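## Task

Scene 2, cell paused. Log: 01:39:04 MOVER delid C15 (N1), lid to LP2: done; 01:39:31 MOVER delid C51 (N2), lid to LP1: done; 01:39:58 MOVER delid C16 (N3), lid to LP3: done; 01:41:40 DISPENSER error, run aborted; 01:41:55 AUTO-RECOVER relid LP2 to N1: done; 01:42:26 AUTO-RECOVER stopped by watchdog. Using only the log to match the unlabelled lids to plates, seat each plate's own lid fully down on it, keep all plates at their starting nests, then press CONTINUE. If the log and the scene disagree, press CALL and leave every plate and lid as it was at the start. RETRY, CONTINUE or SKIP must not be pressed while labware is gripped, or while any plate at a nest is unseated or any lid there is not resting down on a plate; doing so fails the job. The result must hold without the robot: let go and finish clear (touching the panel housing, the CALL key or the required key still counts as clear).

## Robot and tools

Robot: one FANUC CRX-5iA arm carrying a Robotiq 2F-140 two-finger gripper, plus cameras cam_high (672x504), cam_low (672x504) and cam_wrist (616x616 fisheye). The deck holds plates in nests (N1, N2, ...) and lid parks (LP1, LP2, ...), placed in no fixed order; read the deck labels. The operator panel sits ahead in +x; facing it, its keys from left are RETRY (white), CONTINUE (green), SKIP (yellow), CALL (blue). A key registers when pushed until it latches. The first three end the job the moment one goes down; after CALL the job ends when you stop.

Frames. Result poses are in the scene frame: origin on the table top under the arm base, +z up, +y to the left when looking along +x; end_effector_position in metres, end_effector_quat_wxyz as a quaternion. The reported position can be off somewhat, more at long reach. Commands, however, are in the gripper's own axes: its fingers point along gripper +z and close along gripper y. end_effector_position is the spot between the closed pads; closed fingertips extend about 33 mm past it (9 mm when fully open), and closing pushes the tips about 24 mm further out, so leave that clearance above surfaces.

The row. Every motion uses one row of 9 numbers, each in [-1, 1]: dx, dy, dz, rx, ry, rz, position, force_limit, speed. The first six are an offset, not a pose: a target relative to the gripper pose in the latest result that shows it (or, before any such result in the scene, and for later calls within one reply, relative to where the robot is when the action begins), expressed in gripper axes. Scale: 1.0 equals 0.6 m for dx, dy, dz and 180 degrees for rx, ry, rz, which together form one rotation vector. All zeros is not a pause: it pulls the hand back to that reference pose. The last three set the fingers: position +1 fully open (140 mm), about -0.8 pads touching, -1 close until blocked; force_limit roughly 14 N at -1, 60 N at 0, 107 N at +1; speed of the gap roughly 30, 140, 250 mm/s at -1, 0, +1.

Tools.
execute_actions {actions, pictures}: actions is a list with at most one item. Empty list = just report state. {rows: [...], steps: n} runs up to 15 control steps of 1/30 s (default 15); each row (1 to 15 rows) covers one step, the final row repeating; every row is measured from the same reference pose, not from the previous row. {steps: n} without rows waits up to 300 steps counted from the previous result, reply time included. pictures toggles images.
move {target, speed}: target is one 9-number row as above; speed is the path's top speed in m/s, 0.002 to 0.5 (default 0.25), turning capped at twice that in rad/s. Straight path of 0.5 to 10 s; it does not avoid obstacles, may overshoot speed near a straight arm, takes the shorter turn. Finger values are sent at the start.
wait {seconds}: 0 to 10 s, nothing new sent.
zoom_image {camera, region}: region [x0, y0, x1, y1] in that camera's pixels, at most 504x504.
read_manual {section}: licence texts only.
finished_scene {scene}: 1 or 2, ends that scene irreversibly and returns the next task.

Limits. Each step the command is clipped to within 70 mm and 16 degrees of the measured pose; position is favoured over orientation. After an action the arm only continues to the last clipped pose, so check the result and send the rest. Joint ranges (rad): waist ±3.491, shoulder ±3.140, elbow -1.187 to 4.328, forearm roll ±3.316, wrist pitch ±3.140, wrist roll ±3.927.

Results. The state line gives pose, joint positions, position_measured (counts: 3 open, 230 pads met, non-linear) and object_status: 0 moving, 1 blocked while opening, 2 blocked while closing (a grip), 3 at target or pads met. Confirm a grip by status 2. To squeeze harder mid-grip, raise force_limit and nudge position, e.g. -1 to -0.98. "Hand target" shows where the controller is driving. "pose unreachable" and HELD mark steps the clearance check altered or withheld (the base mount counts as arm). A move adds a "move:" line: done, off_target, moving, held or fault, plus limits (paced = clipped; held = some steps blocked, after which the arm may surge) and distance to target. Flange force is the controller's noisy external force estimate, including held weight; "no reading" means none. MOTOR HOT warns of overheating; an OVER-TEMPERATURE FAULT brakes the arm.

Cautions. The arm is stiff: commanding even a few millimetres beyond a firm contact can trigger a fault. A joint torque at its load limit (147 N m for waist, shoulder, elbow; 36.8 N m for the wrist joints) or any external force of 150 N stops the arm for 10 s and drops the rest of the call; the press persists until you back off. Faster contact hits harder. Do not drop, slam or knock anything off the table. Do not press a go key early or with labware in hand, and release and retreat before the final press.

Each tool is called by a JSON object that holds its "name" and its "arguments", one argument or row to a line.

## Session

{"name": "execute_actions", "arguments": {
  "actions": []
}}

Scene clock: 0.00 s of 9600.00 s.
end_effector_position=(+0.8301, -0.3072, +0.3663) position_measured=3 object_status=3 end_effector_quat_wxyz=(+0.508, +0.352, +0.579, +0.531)
Joint positions: [-0.013  1.601  0.43   0.071  1.754  2.365]
Joint velocities: [-0.001  0.002 -0.    -0.001 -0.001 -0.   ]
Flange force (N, the push that the arm receives, along the gripper's own x y z axes): no reading
Hand target: +0.830, -0.307, +0.366; +0.508, +0.352, +0.579, +0.531

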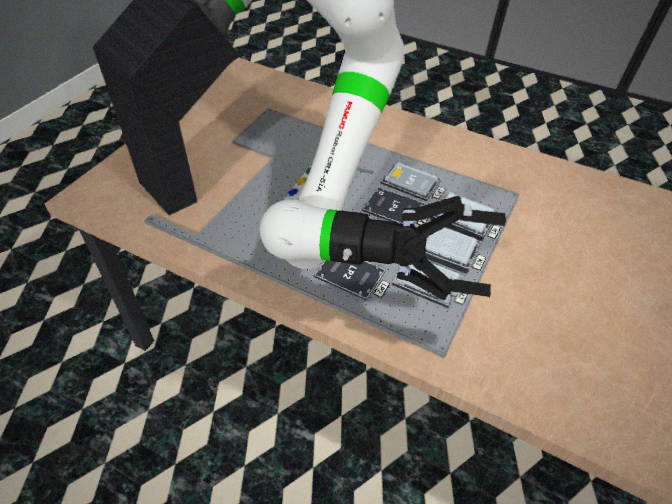

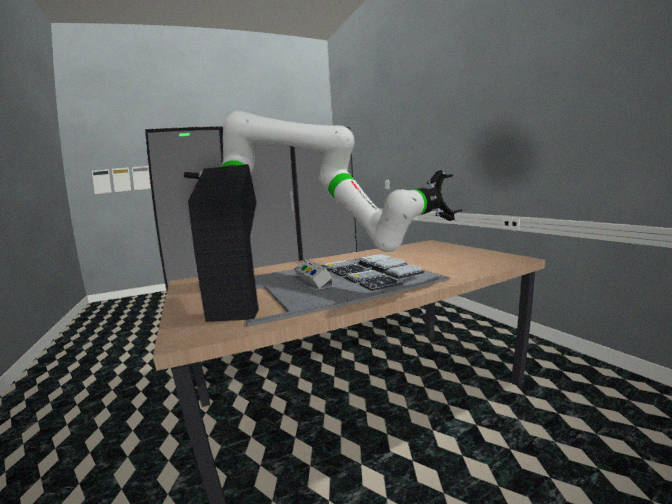

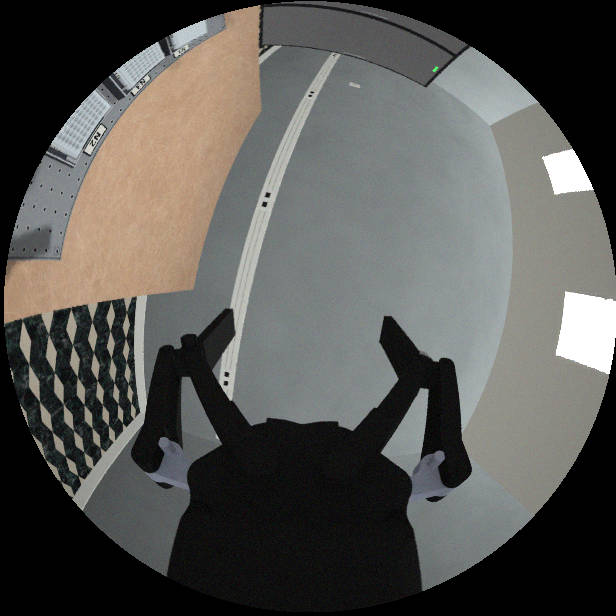

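{"name": "move", "arguments": {
  "target": [0.537,-0.057,-0.275,0.395,0.378,-0.262,0.45,-0.5,0]
}}

{"name": "zoom_image", "arguments": {
  "camera": "cam_high",
  "region": [300, 150, 530, 330]
}}

Scene clock: 7.37 s of 9600.00 s.
end_effector_position=(+0.6000, -0.0517, +0.2498) position_measured=72 object_status=3 end_effector_quat_wxyz=(+0.002, +0.001, +1.000, -0.003)
Joint positions: [-0.398  0.609 -0.362  2.03   1.211  2.884]
Joint velocities: [ 0.    -0.     0.001  0.001 -0.001 -0.001]
Flange force (N, the push that the arm receives, along the gripper's own x y z axes): [2.4 -1.0 -3.7]
Hand target: +0.600, -0.052, +0.250; +0.002, +0.001, +1.000, -0.003
Off the commanded pose: 0.001 m, 0 deg.
After step 90, 0.17 s passed at rest.
move: done

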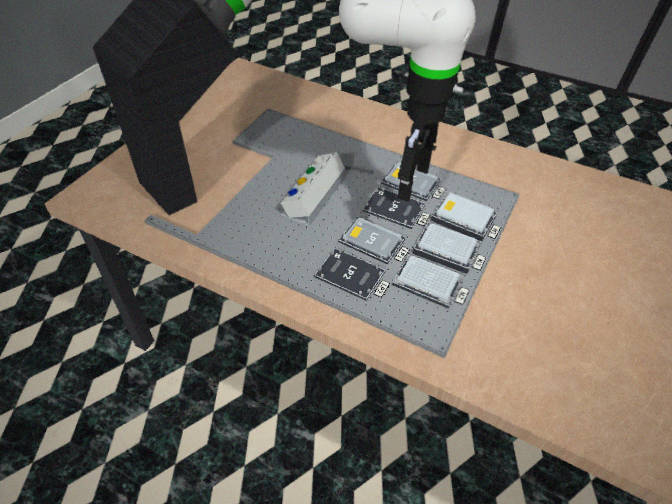

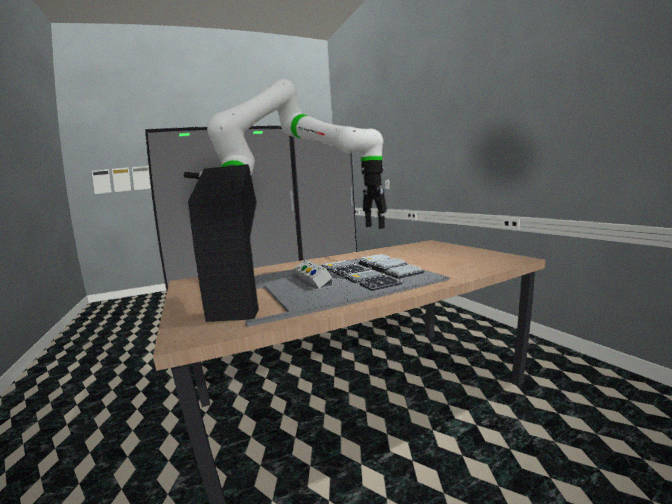

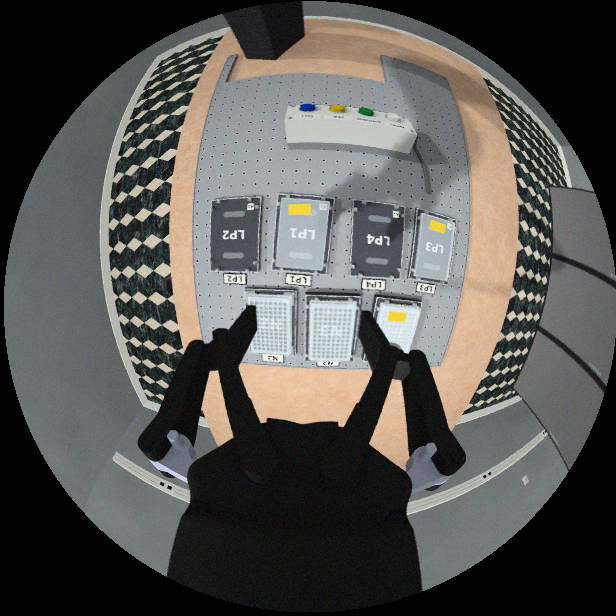

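Region (300, 150, 530, 330) of cam_high's 672x504 image, scaled by 2.191, with more detail than that image has; it fills the top 394 rows of this view, and the rest is white.

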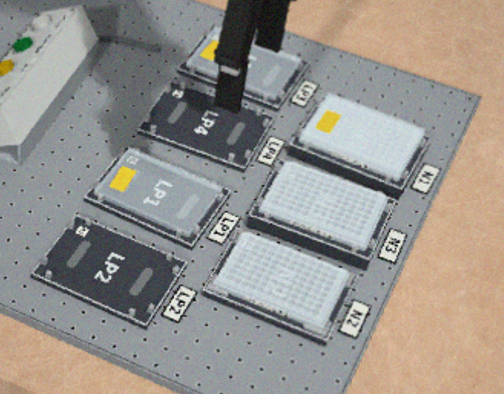

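{"name": "zoom_image", "arguments": {
  "camera": "cam_high",
  "region": [390, 200, 500, 310]
}}

{"name": "move", "arguments": {
  "target": [0.145,-0.02,0.25,0,0,0,0.45,-0.5,0]
}}

Region (390, 200, 500, 310) of cam_high's 672x504 image, scaled by 4.582, with more detail than that image has.

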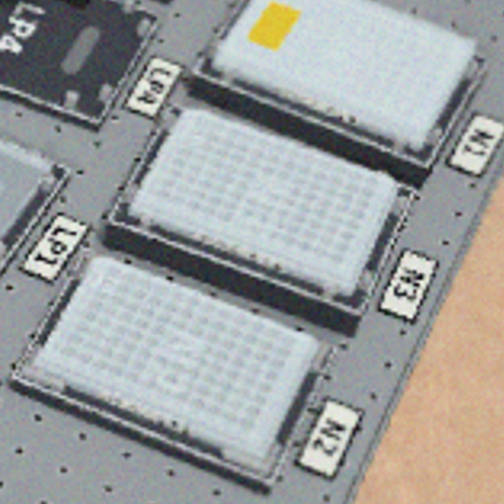

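Scene clock: 9.63 s of 9600.00 s.
end_effector_position=(+0.5131, -0.0642, +0.0997) position_measured=72 object_status=3 end_effector_quat_wxyz=(+0.001, +0.001, +1.000, -0.003)
Joint positions: [-0.112  0.703 -0.604  1.621  1.009  3.209]
Joint velocities: [ 0.001  0.003 -0.001 -0.001  0.    -0.   ]
Flange force (N, the push that the arm receives, along the gripper's own x y z axes): [2.6 -0.6 -4.1]
Hand target: +0.513, -0.064, +0.100; +0.001, +0.001, +1.000, -0.003
Off the commanded pose: 0.000 m, 0 deg.
move: done

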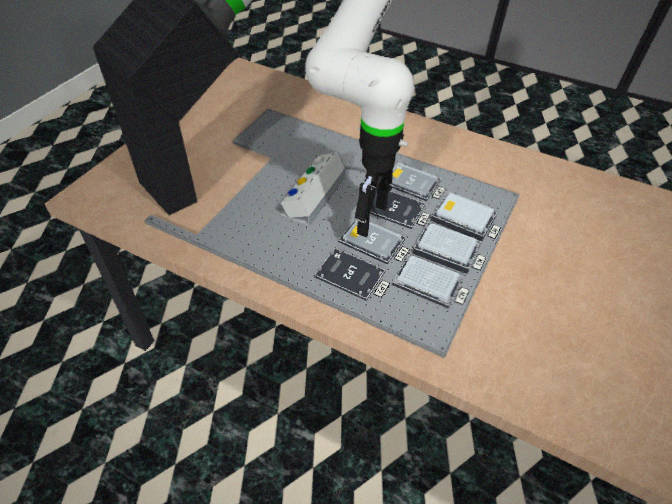

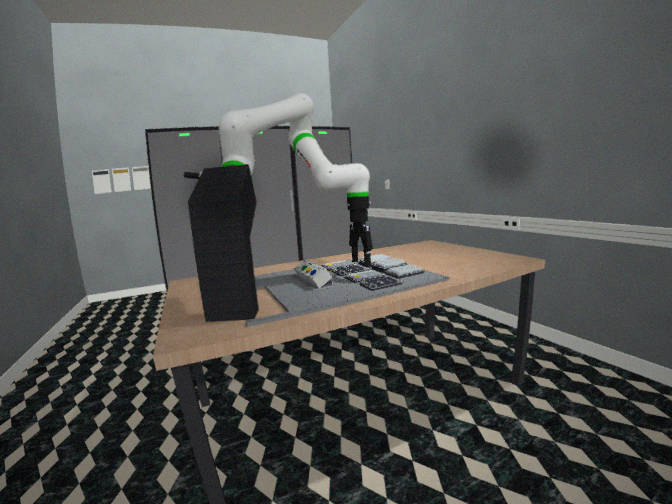

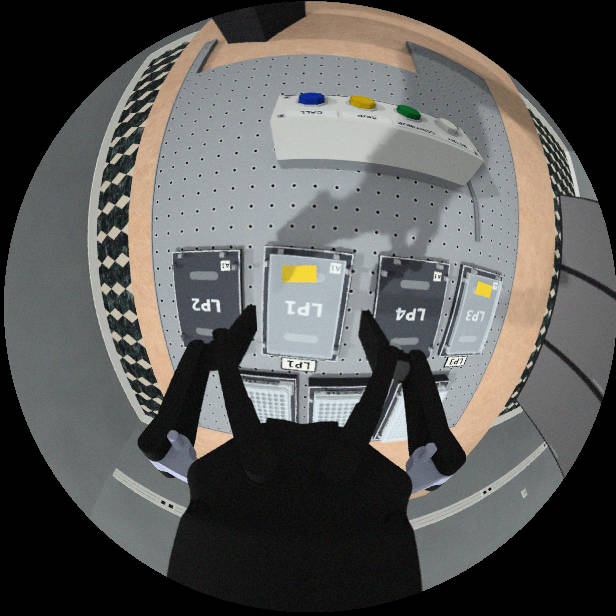

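{"name": "move", "arguments": {
  "target": [0,-0.003,0.07,0,0,0,0.45,-0.5,0],
  "speed": 0.08
}}

{"name": "zoom_image", "arguments": {
  "camera": "cam_wrist",
  "region": [200, 230, 440, 430]
}}

{"name": "zoom_image", "arguments": {
  "camera": "cam_high",
  "region": [320, 190, 420, 280]
}}

Scene clock: 12.33 s of 9600.00 s.
end_effector_position=(+0.5132, -0.0660, +0.0577) position_measured=72 object_status=3 end_effector_quat_wxyz=(+0.001, +0.001, +1.000, -0.003)
Joint positions: [-0.015  0.762 -0.575  1.507  0.986  3.246]
Joint velocities: [0.001 0.002 0.    0.    0.001 0.001]
Flange force (N, the push that the arm receives, along the gripper's own x y z axes): [1.8 -1.0 -5.6]
Hand target: +0.513, -0.066, +0.058; +0.001, +0.001, +1.000, -0.003
Off the commanded pose: 0.000 m, 0 deg.
move: done

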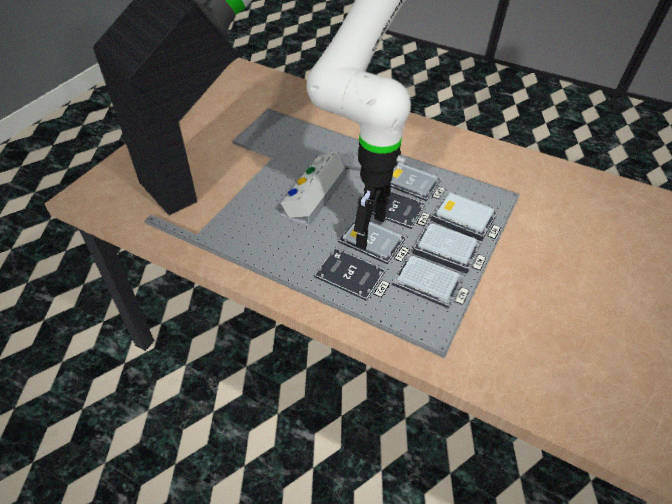

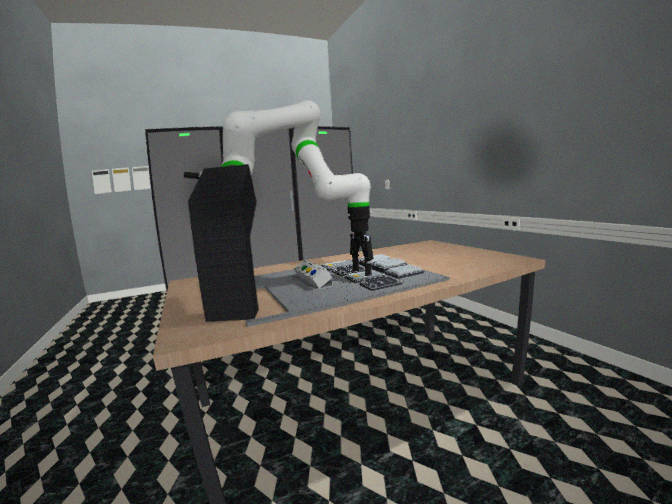

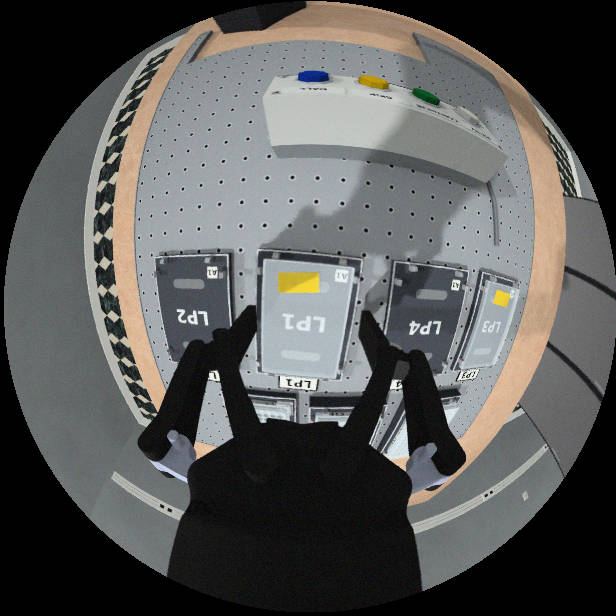

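Region (200, 230, 440, 430) of cam_wrist's 616x616 image, scaled by 2.100, with more detail than that image has.

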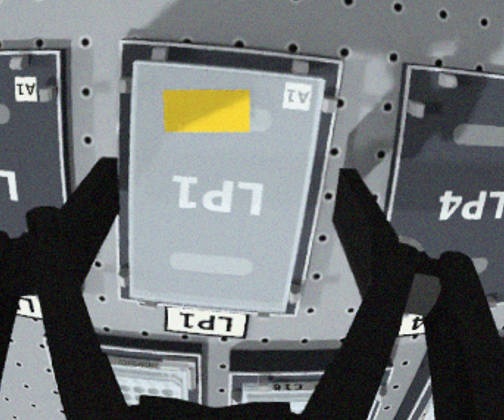

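Region (320, 190, 420, 280) of cam_high's 672x504 image, scaled by 5.040, with more detail than that image has; it fills the top 454 rows of this view, and the rest is white.

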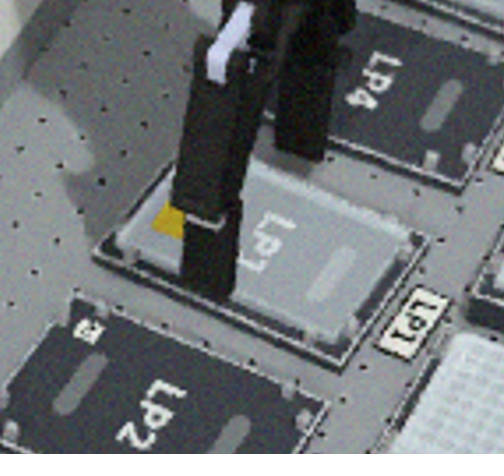

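{"name": "move", "arguments": {
  "target": [-0.005,-0.007,0.02,0,0,0.006,0.4,-0.5,0],
  "speed": 0.02
}}

{"name": "zoom_image", "arguments": {
  "camera": "cam_wrist",
  "region": [200, 230, 440, 430]
}}

{"name": "zoom_image", "arguments": {
  "camera": "cam_high",
  "region": [320, 190, 420, 280]
}}

Scene clock: 15.30 s of 9600.00 s.
end_effector_position=(+0.5163, -0.0702, +0.0459) position_measured=78 object_status=3 end_effector_quat_wxyz=(+0.001, +0.011, +1.000, -0.003)
Joint positions: [ 0.005  0.789 -0.553  1.484  0.982  3.232]
Joint velocities: [ 0.001  0.001  0.001 -0.001  0.     0.   ]
Flange force (N, the push that the arm receives, along the gripper's own x y z axes): [23.5 9.3 -72.0]
Hand target: +0.516, -0.070, +0.046; +0.001, +0.011, +1.000, -0.003
Off the commanded pose: 0.000 m, 0 deg.
move: done

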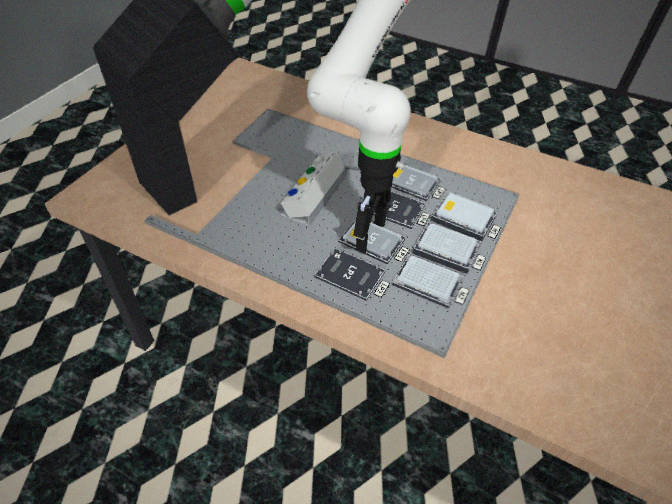

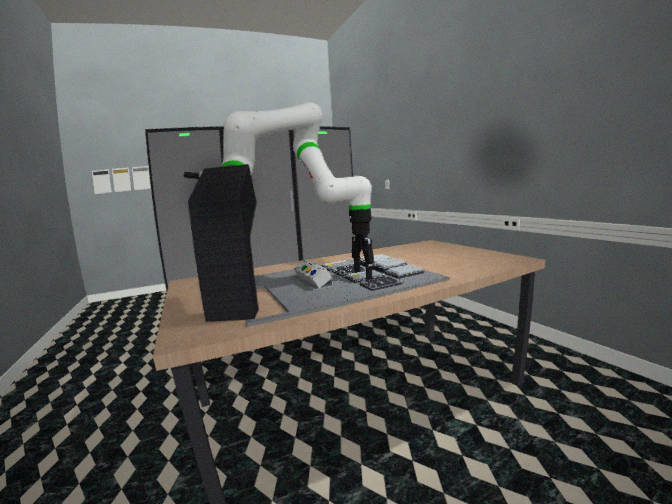

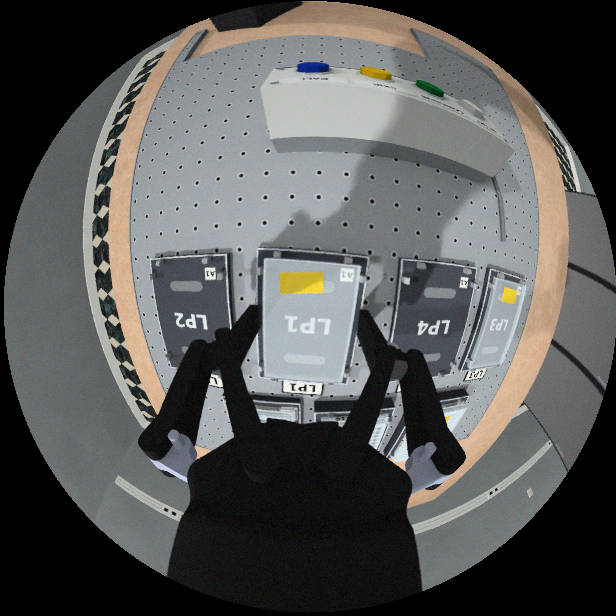

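Region (200, 230, 440, 430) of cam_wrist's 616x616 image, scaled by 2.100, with more detail than that image has.

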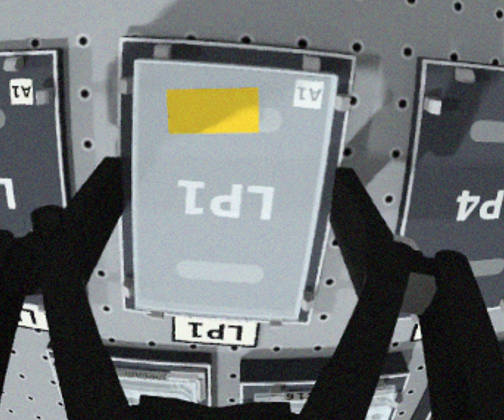

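Region (320, 190, 420, 280) of cam_high's 672x504 image, scaled by 5.040, with more detail than that image has; it fills the top 454 rows of this view, and the rest is white.

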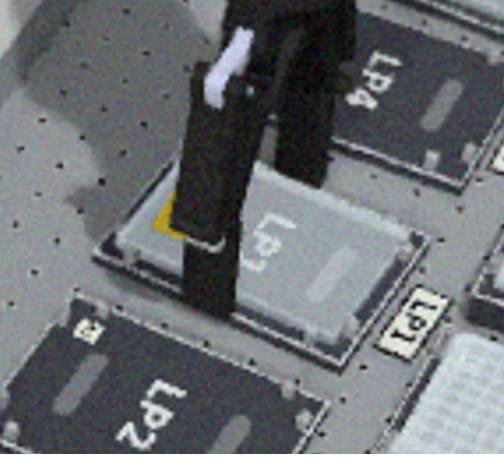

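Touching the park base. Back off, grip.

{"name": "move", "arguments": {
  "target": [0,-0.002,-0.011,0,0,0,0.4,-0.5,0],
  "speed": 0.02
}}

{"name": "move", "arguments": {
  "target": [0,0,0,0,0,0,-1,-0.6,-1]
}}

{"name": "move", "arguments": {
  "target": [-0.03,0,-0.08,0,0,0,-1,-0.6,-1],
  "speed": 0.06
}}

{"name": "zoom_image", "arguments": {
  "camera": "cam_wrist",
  "region": [220, 330, 460, 430]
}}

Scene clock: 18.07 s of 9600.00 s.
end_effector_position=(+0.5162, -0.0714, +0.0524) position_measured=78 object_status=3 end_effector_quat_wxyz=(+0.001, +0.011, +1.000, -0.003)
Joint positions: [-0.011  0.782 -0.557  1.501  0.985  3.229]
Joint velocities: [-0.    -0.    -0.     0.001  0.001  0.001]
Flange force (N, the push that the arm receives, along the gripper's own x y z axes): [2.6 -1.3 -4.6]
Hand target: +0.516, -0.071, +0.052; +0.001, +0.011, +1.000, -0.003
Off the commanded pose: 0.000 m, 0 deg.
move: done

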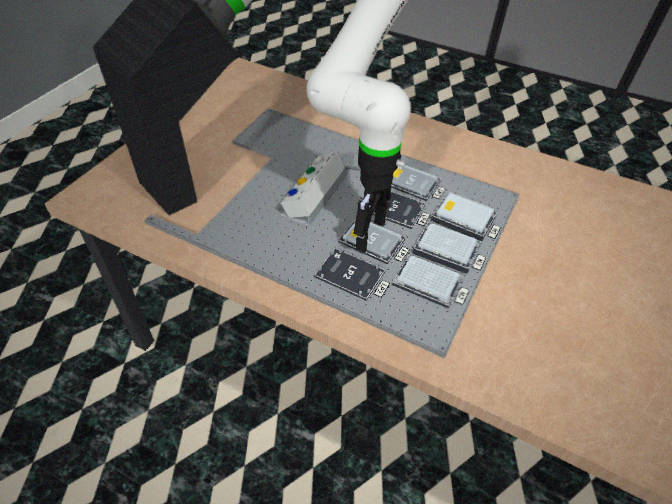

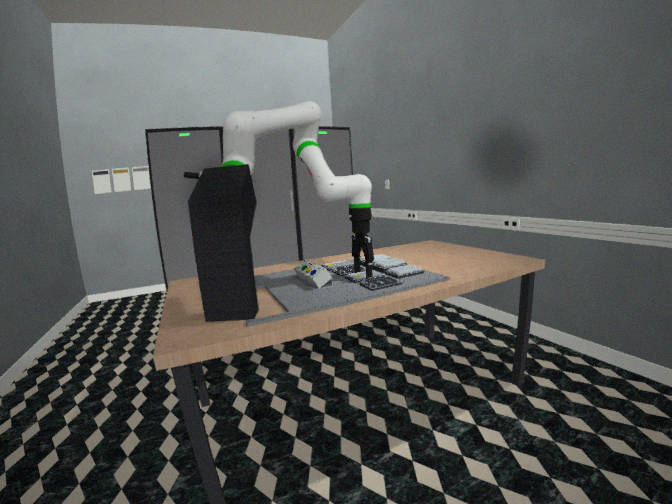

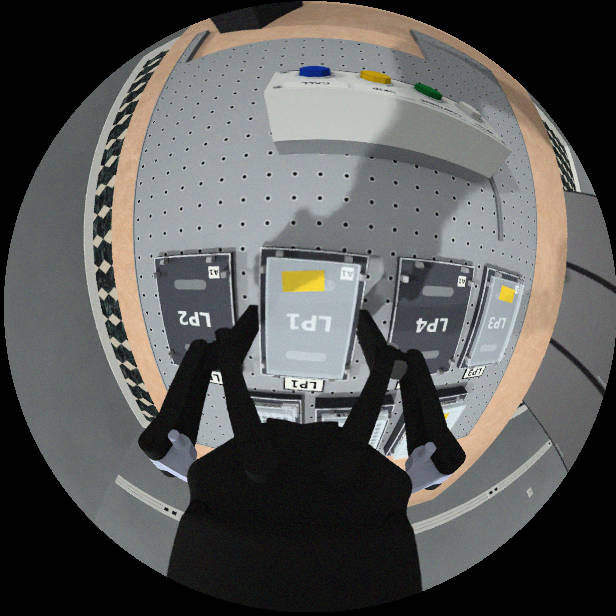

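Scene clock: 18.77 s of 9600.00 s.
end_effector_position=(+0.5163, -0.0713, +0.0525) position_measured=102 object_status=0 end_effector_quat_wxyz=(+0.002, +0.011, +1.000, -0.003)
Joint positions: [-0.011  0.782 -0.557  1.501  0.985  3.229]
Joint velocities: [ 0.     0.001  0.     0.001 -0.     0.   ]
Flange force (N, the push that the arm receives, along the gripper's own x y z axes): [8.8 9.0 -28.1]
Hand target: +0.516, -0.071, +0.052; +0.001, +0.011, +1.000, -0.003
Off the commanded pose: 0.000 m, 0 deg.
move: done

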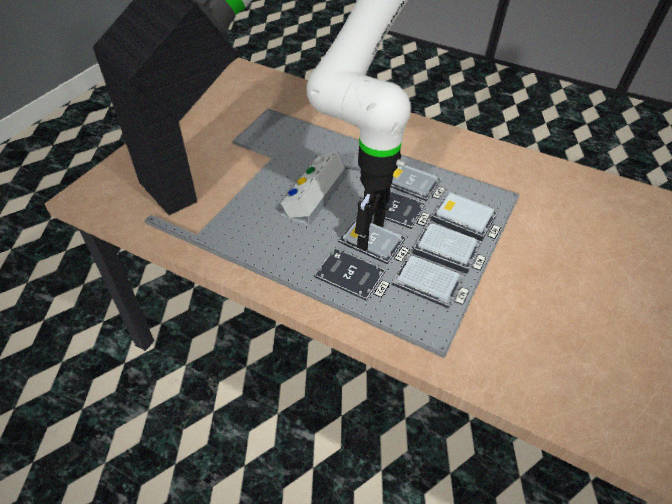

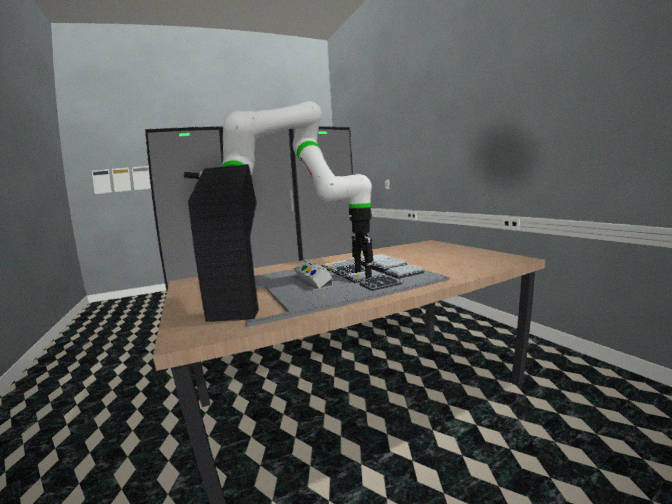

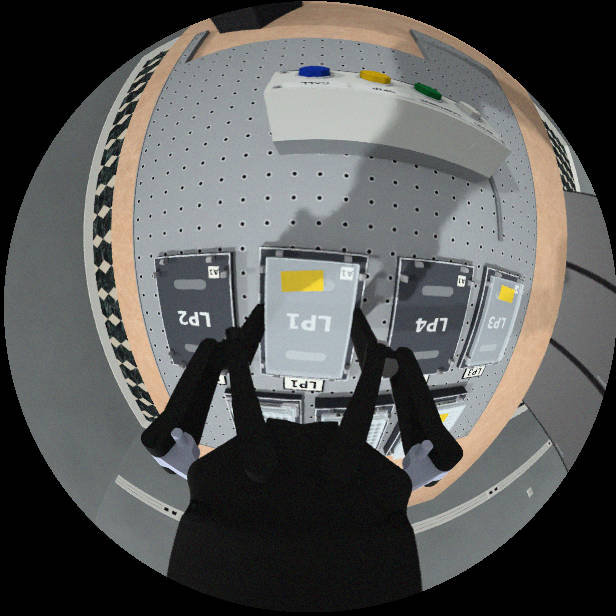

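Scene clock: 19.93 s of 9600.00 s.
end_effector_position=(+0.5342, -0.0716, +0.1006) position_measured=102 object_status=2 end_effector_quat_wxyz=(+0.002, +0.011, +1.000, -0.003)
Joint positions: [-0.126  0.731 -0.54   1.656  1.016  3.149]
Joint velocities: [-0.     0.     0.     0.     0.    -0.001]
Flange force (N, the push that the arm receives, along the gripper's own x y z axes): [3.2 -1.5 -4.2]
Hand target: +0.534, -0.072, +0.101; +0.002, +0.011, +1.000, -0.003
Off the commanded pose: 0.000 m, 0 deg.
move: done

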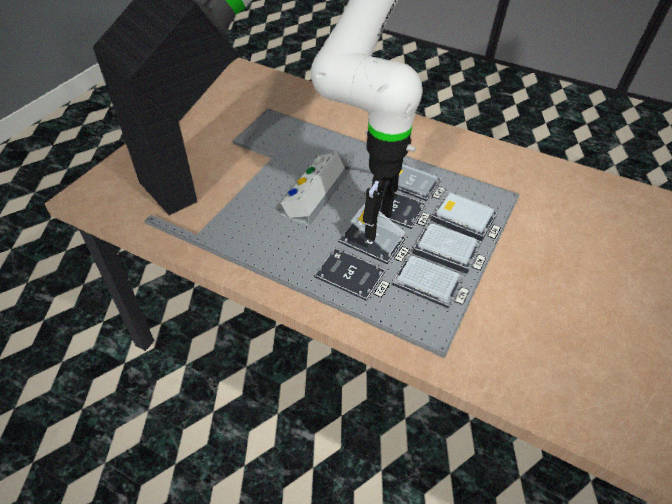

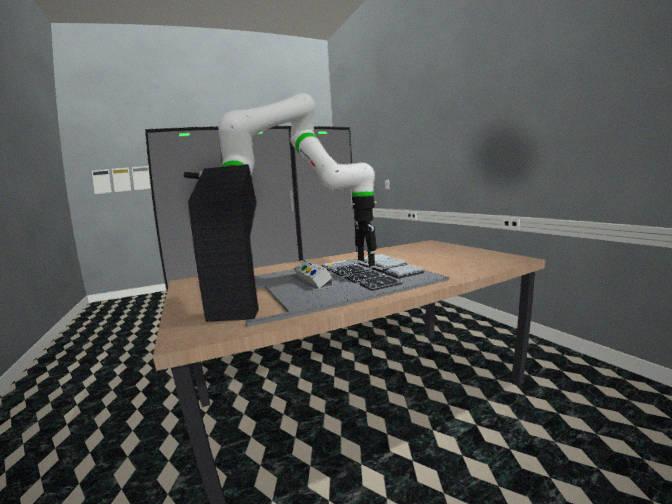

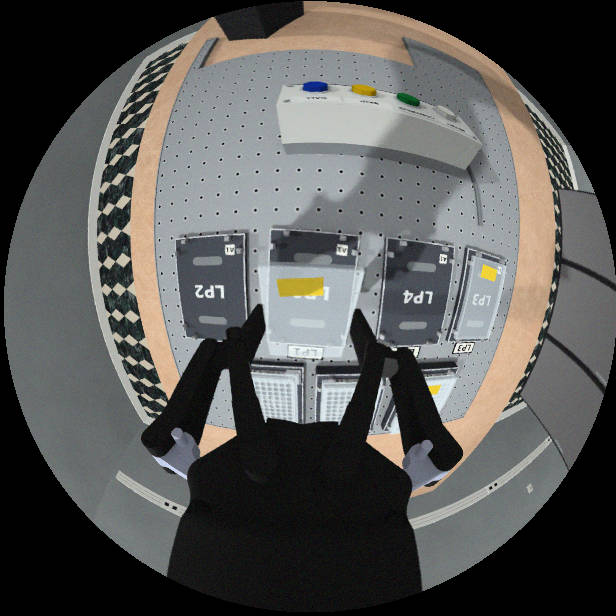

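Region (220, 330, 460, 430) of cam_wrist's 616x616 image, scaled by 2.100, with more detail than that image has; it fills the top 210 rows of this view, and the rest is white.

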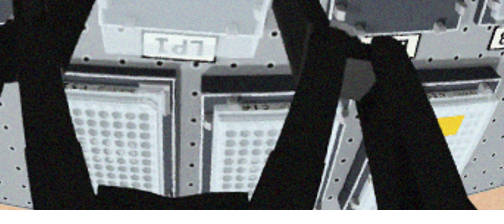

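{"name": "move", "arguments": {
  "target": [0.026,0,0.02,0,0,0,-1,-0.6,-1],
  "speed": 0.04
}}

{"name": "move", "arguments": {
  "target": [0,0,0.04,0,0,0,-1,-0.6,-1],
  "speed": 0.015
}}

{"name": "zoom_image", "arguments": {
  "camera": "cam_wrist",
  "region": [200, 230, 440, 430]
}}

{"name": "zoom_image", "arguments": {
  "camera": "cam_high",
  "region": [320, 190, 420, 280]
}}

Scene clock: 24.20 s of 9600.00 s.
end_effector_position=(+0.5186, -0.0713, +0.0886) position_measured=102 object_status=2 end_effector_quat_wxyz=(+0.002, +0.011, +1.000, -0.003)
Joint positions: [-0.095  0.736 -0.575  1.601  1.005  3.196]
Joint velocities: [ 0.001 -0.    -0.001 -0.     0.     0.002]
Flange force (N, the push that the arm receives, along the gripper's own x y z axes): [1.0 -0.8 -3.5]
Hand target: +0.519, -0.071, +0.089; +0.002, +0.011, +1.000, -0.003
Off the commanded pose: 0.000 m, 0 deg.
After step 90, 0.50 s passed at rest.
move: done

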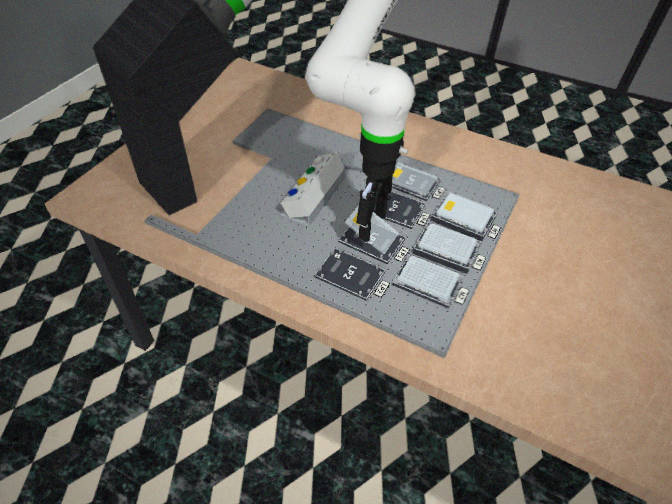

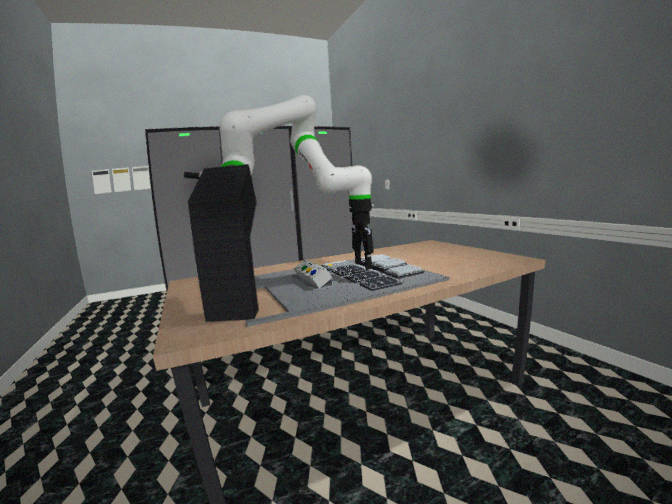

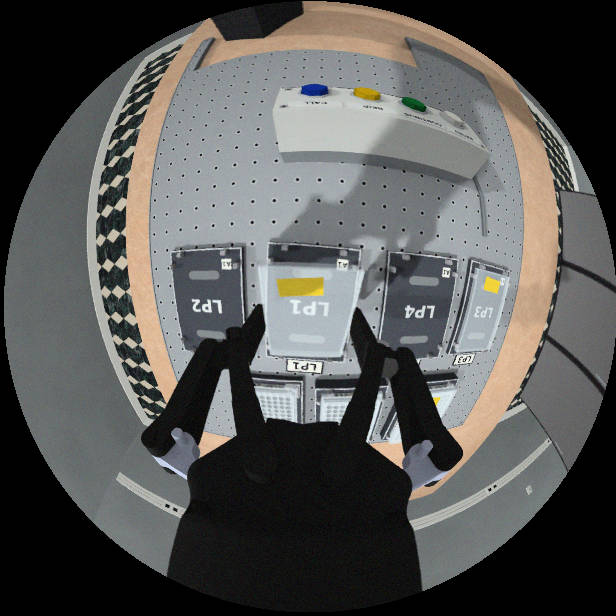

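Scene clock: 26.03 s of 9600.00 s.
end_effector_position=(+0.5187, -0.0713, +0.0645) position_measured=102 object_status=2 end_effector_quat_wxyz=(+0.002, +0.011, +1.000, -0.003)
Joint positions: [-0.04   0.767 -0.56   1.537  0.992  3.215]
Joint velocities: [ 0.    -0.001 -0.    -0.    -0.     0.001]
Flange force (N, the push that the arm receives, along the gripper's own x y z axes): [5.8 -3.0 -8.6]
Hand target: +0.519, -0.071, +0.065; +0.002, +0.011, +1.000, -0.003
Off the commanded pose: 0.000 m, 0 deg.
move: done

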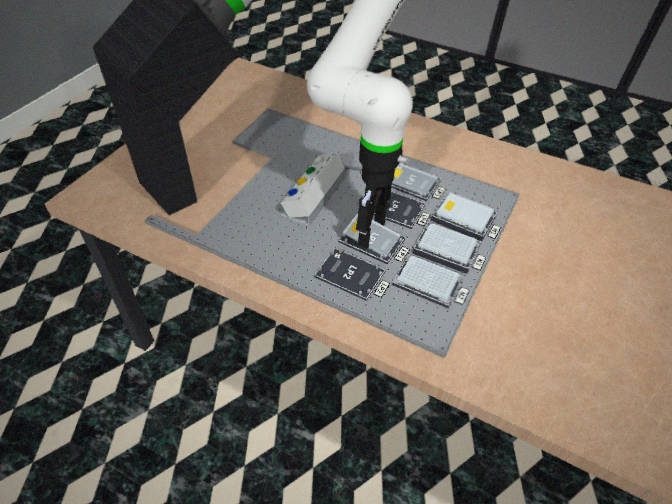

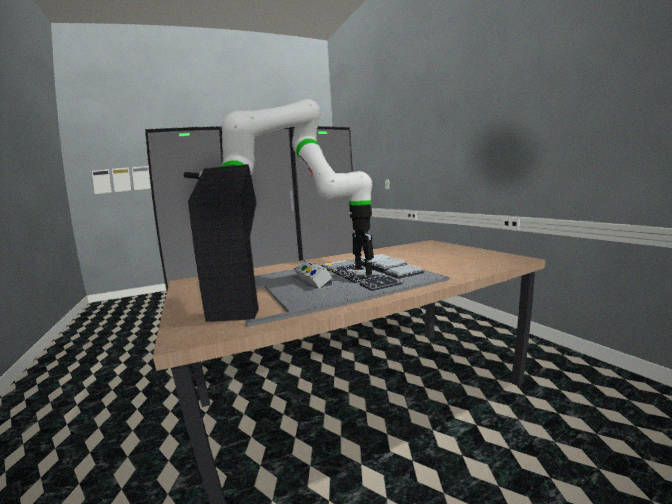

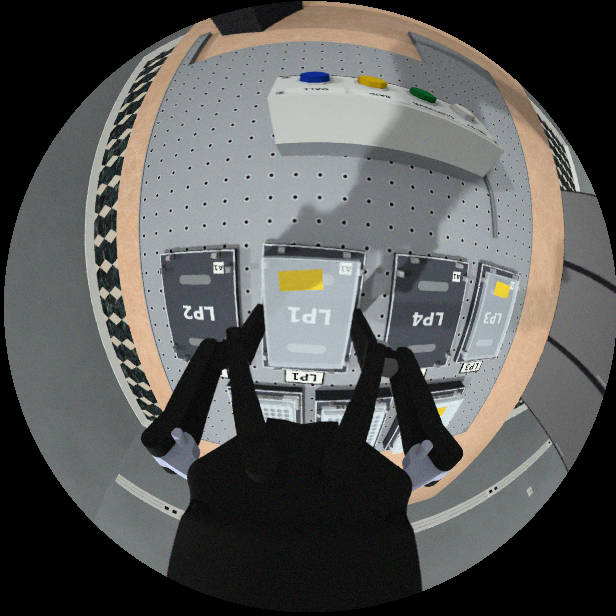

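Region (200, 230, 440, 430) of cam_wrist's 616x616 image, scaled by 2.100, with more detail than that image has.

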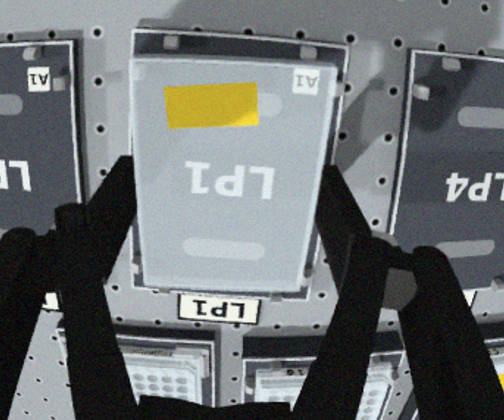

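Region (320, 190, 420, 280) of cam_high's 672x504 image, scaled by 5.040, with more detail than that image has; it fills the top 454 rows of this view, and the rest is white.

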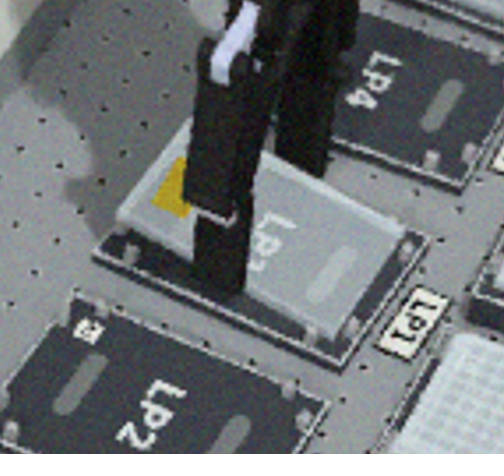

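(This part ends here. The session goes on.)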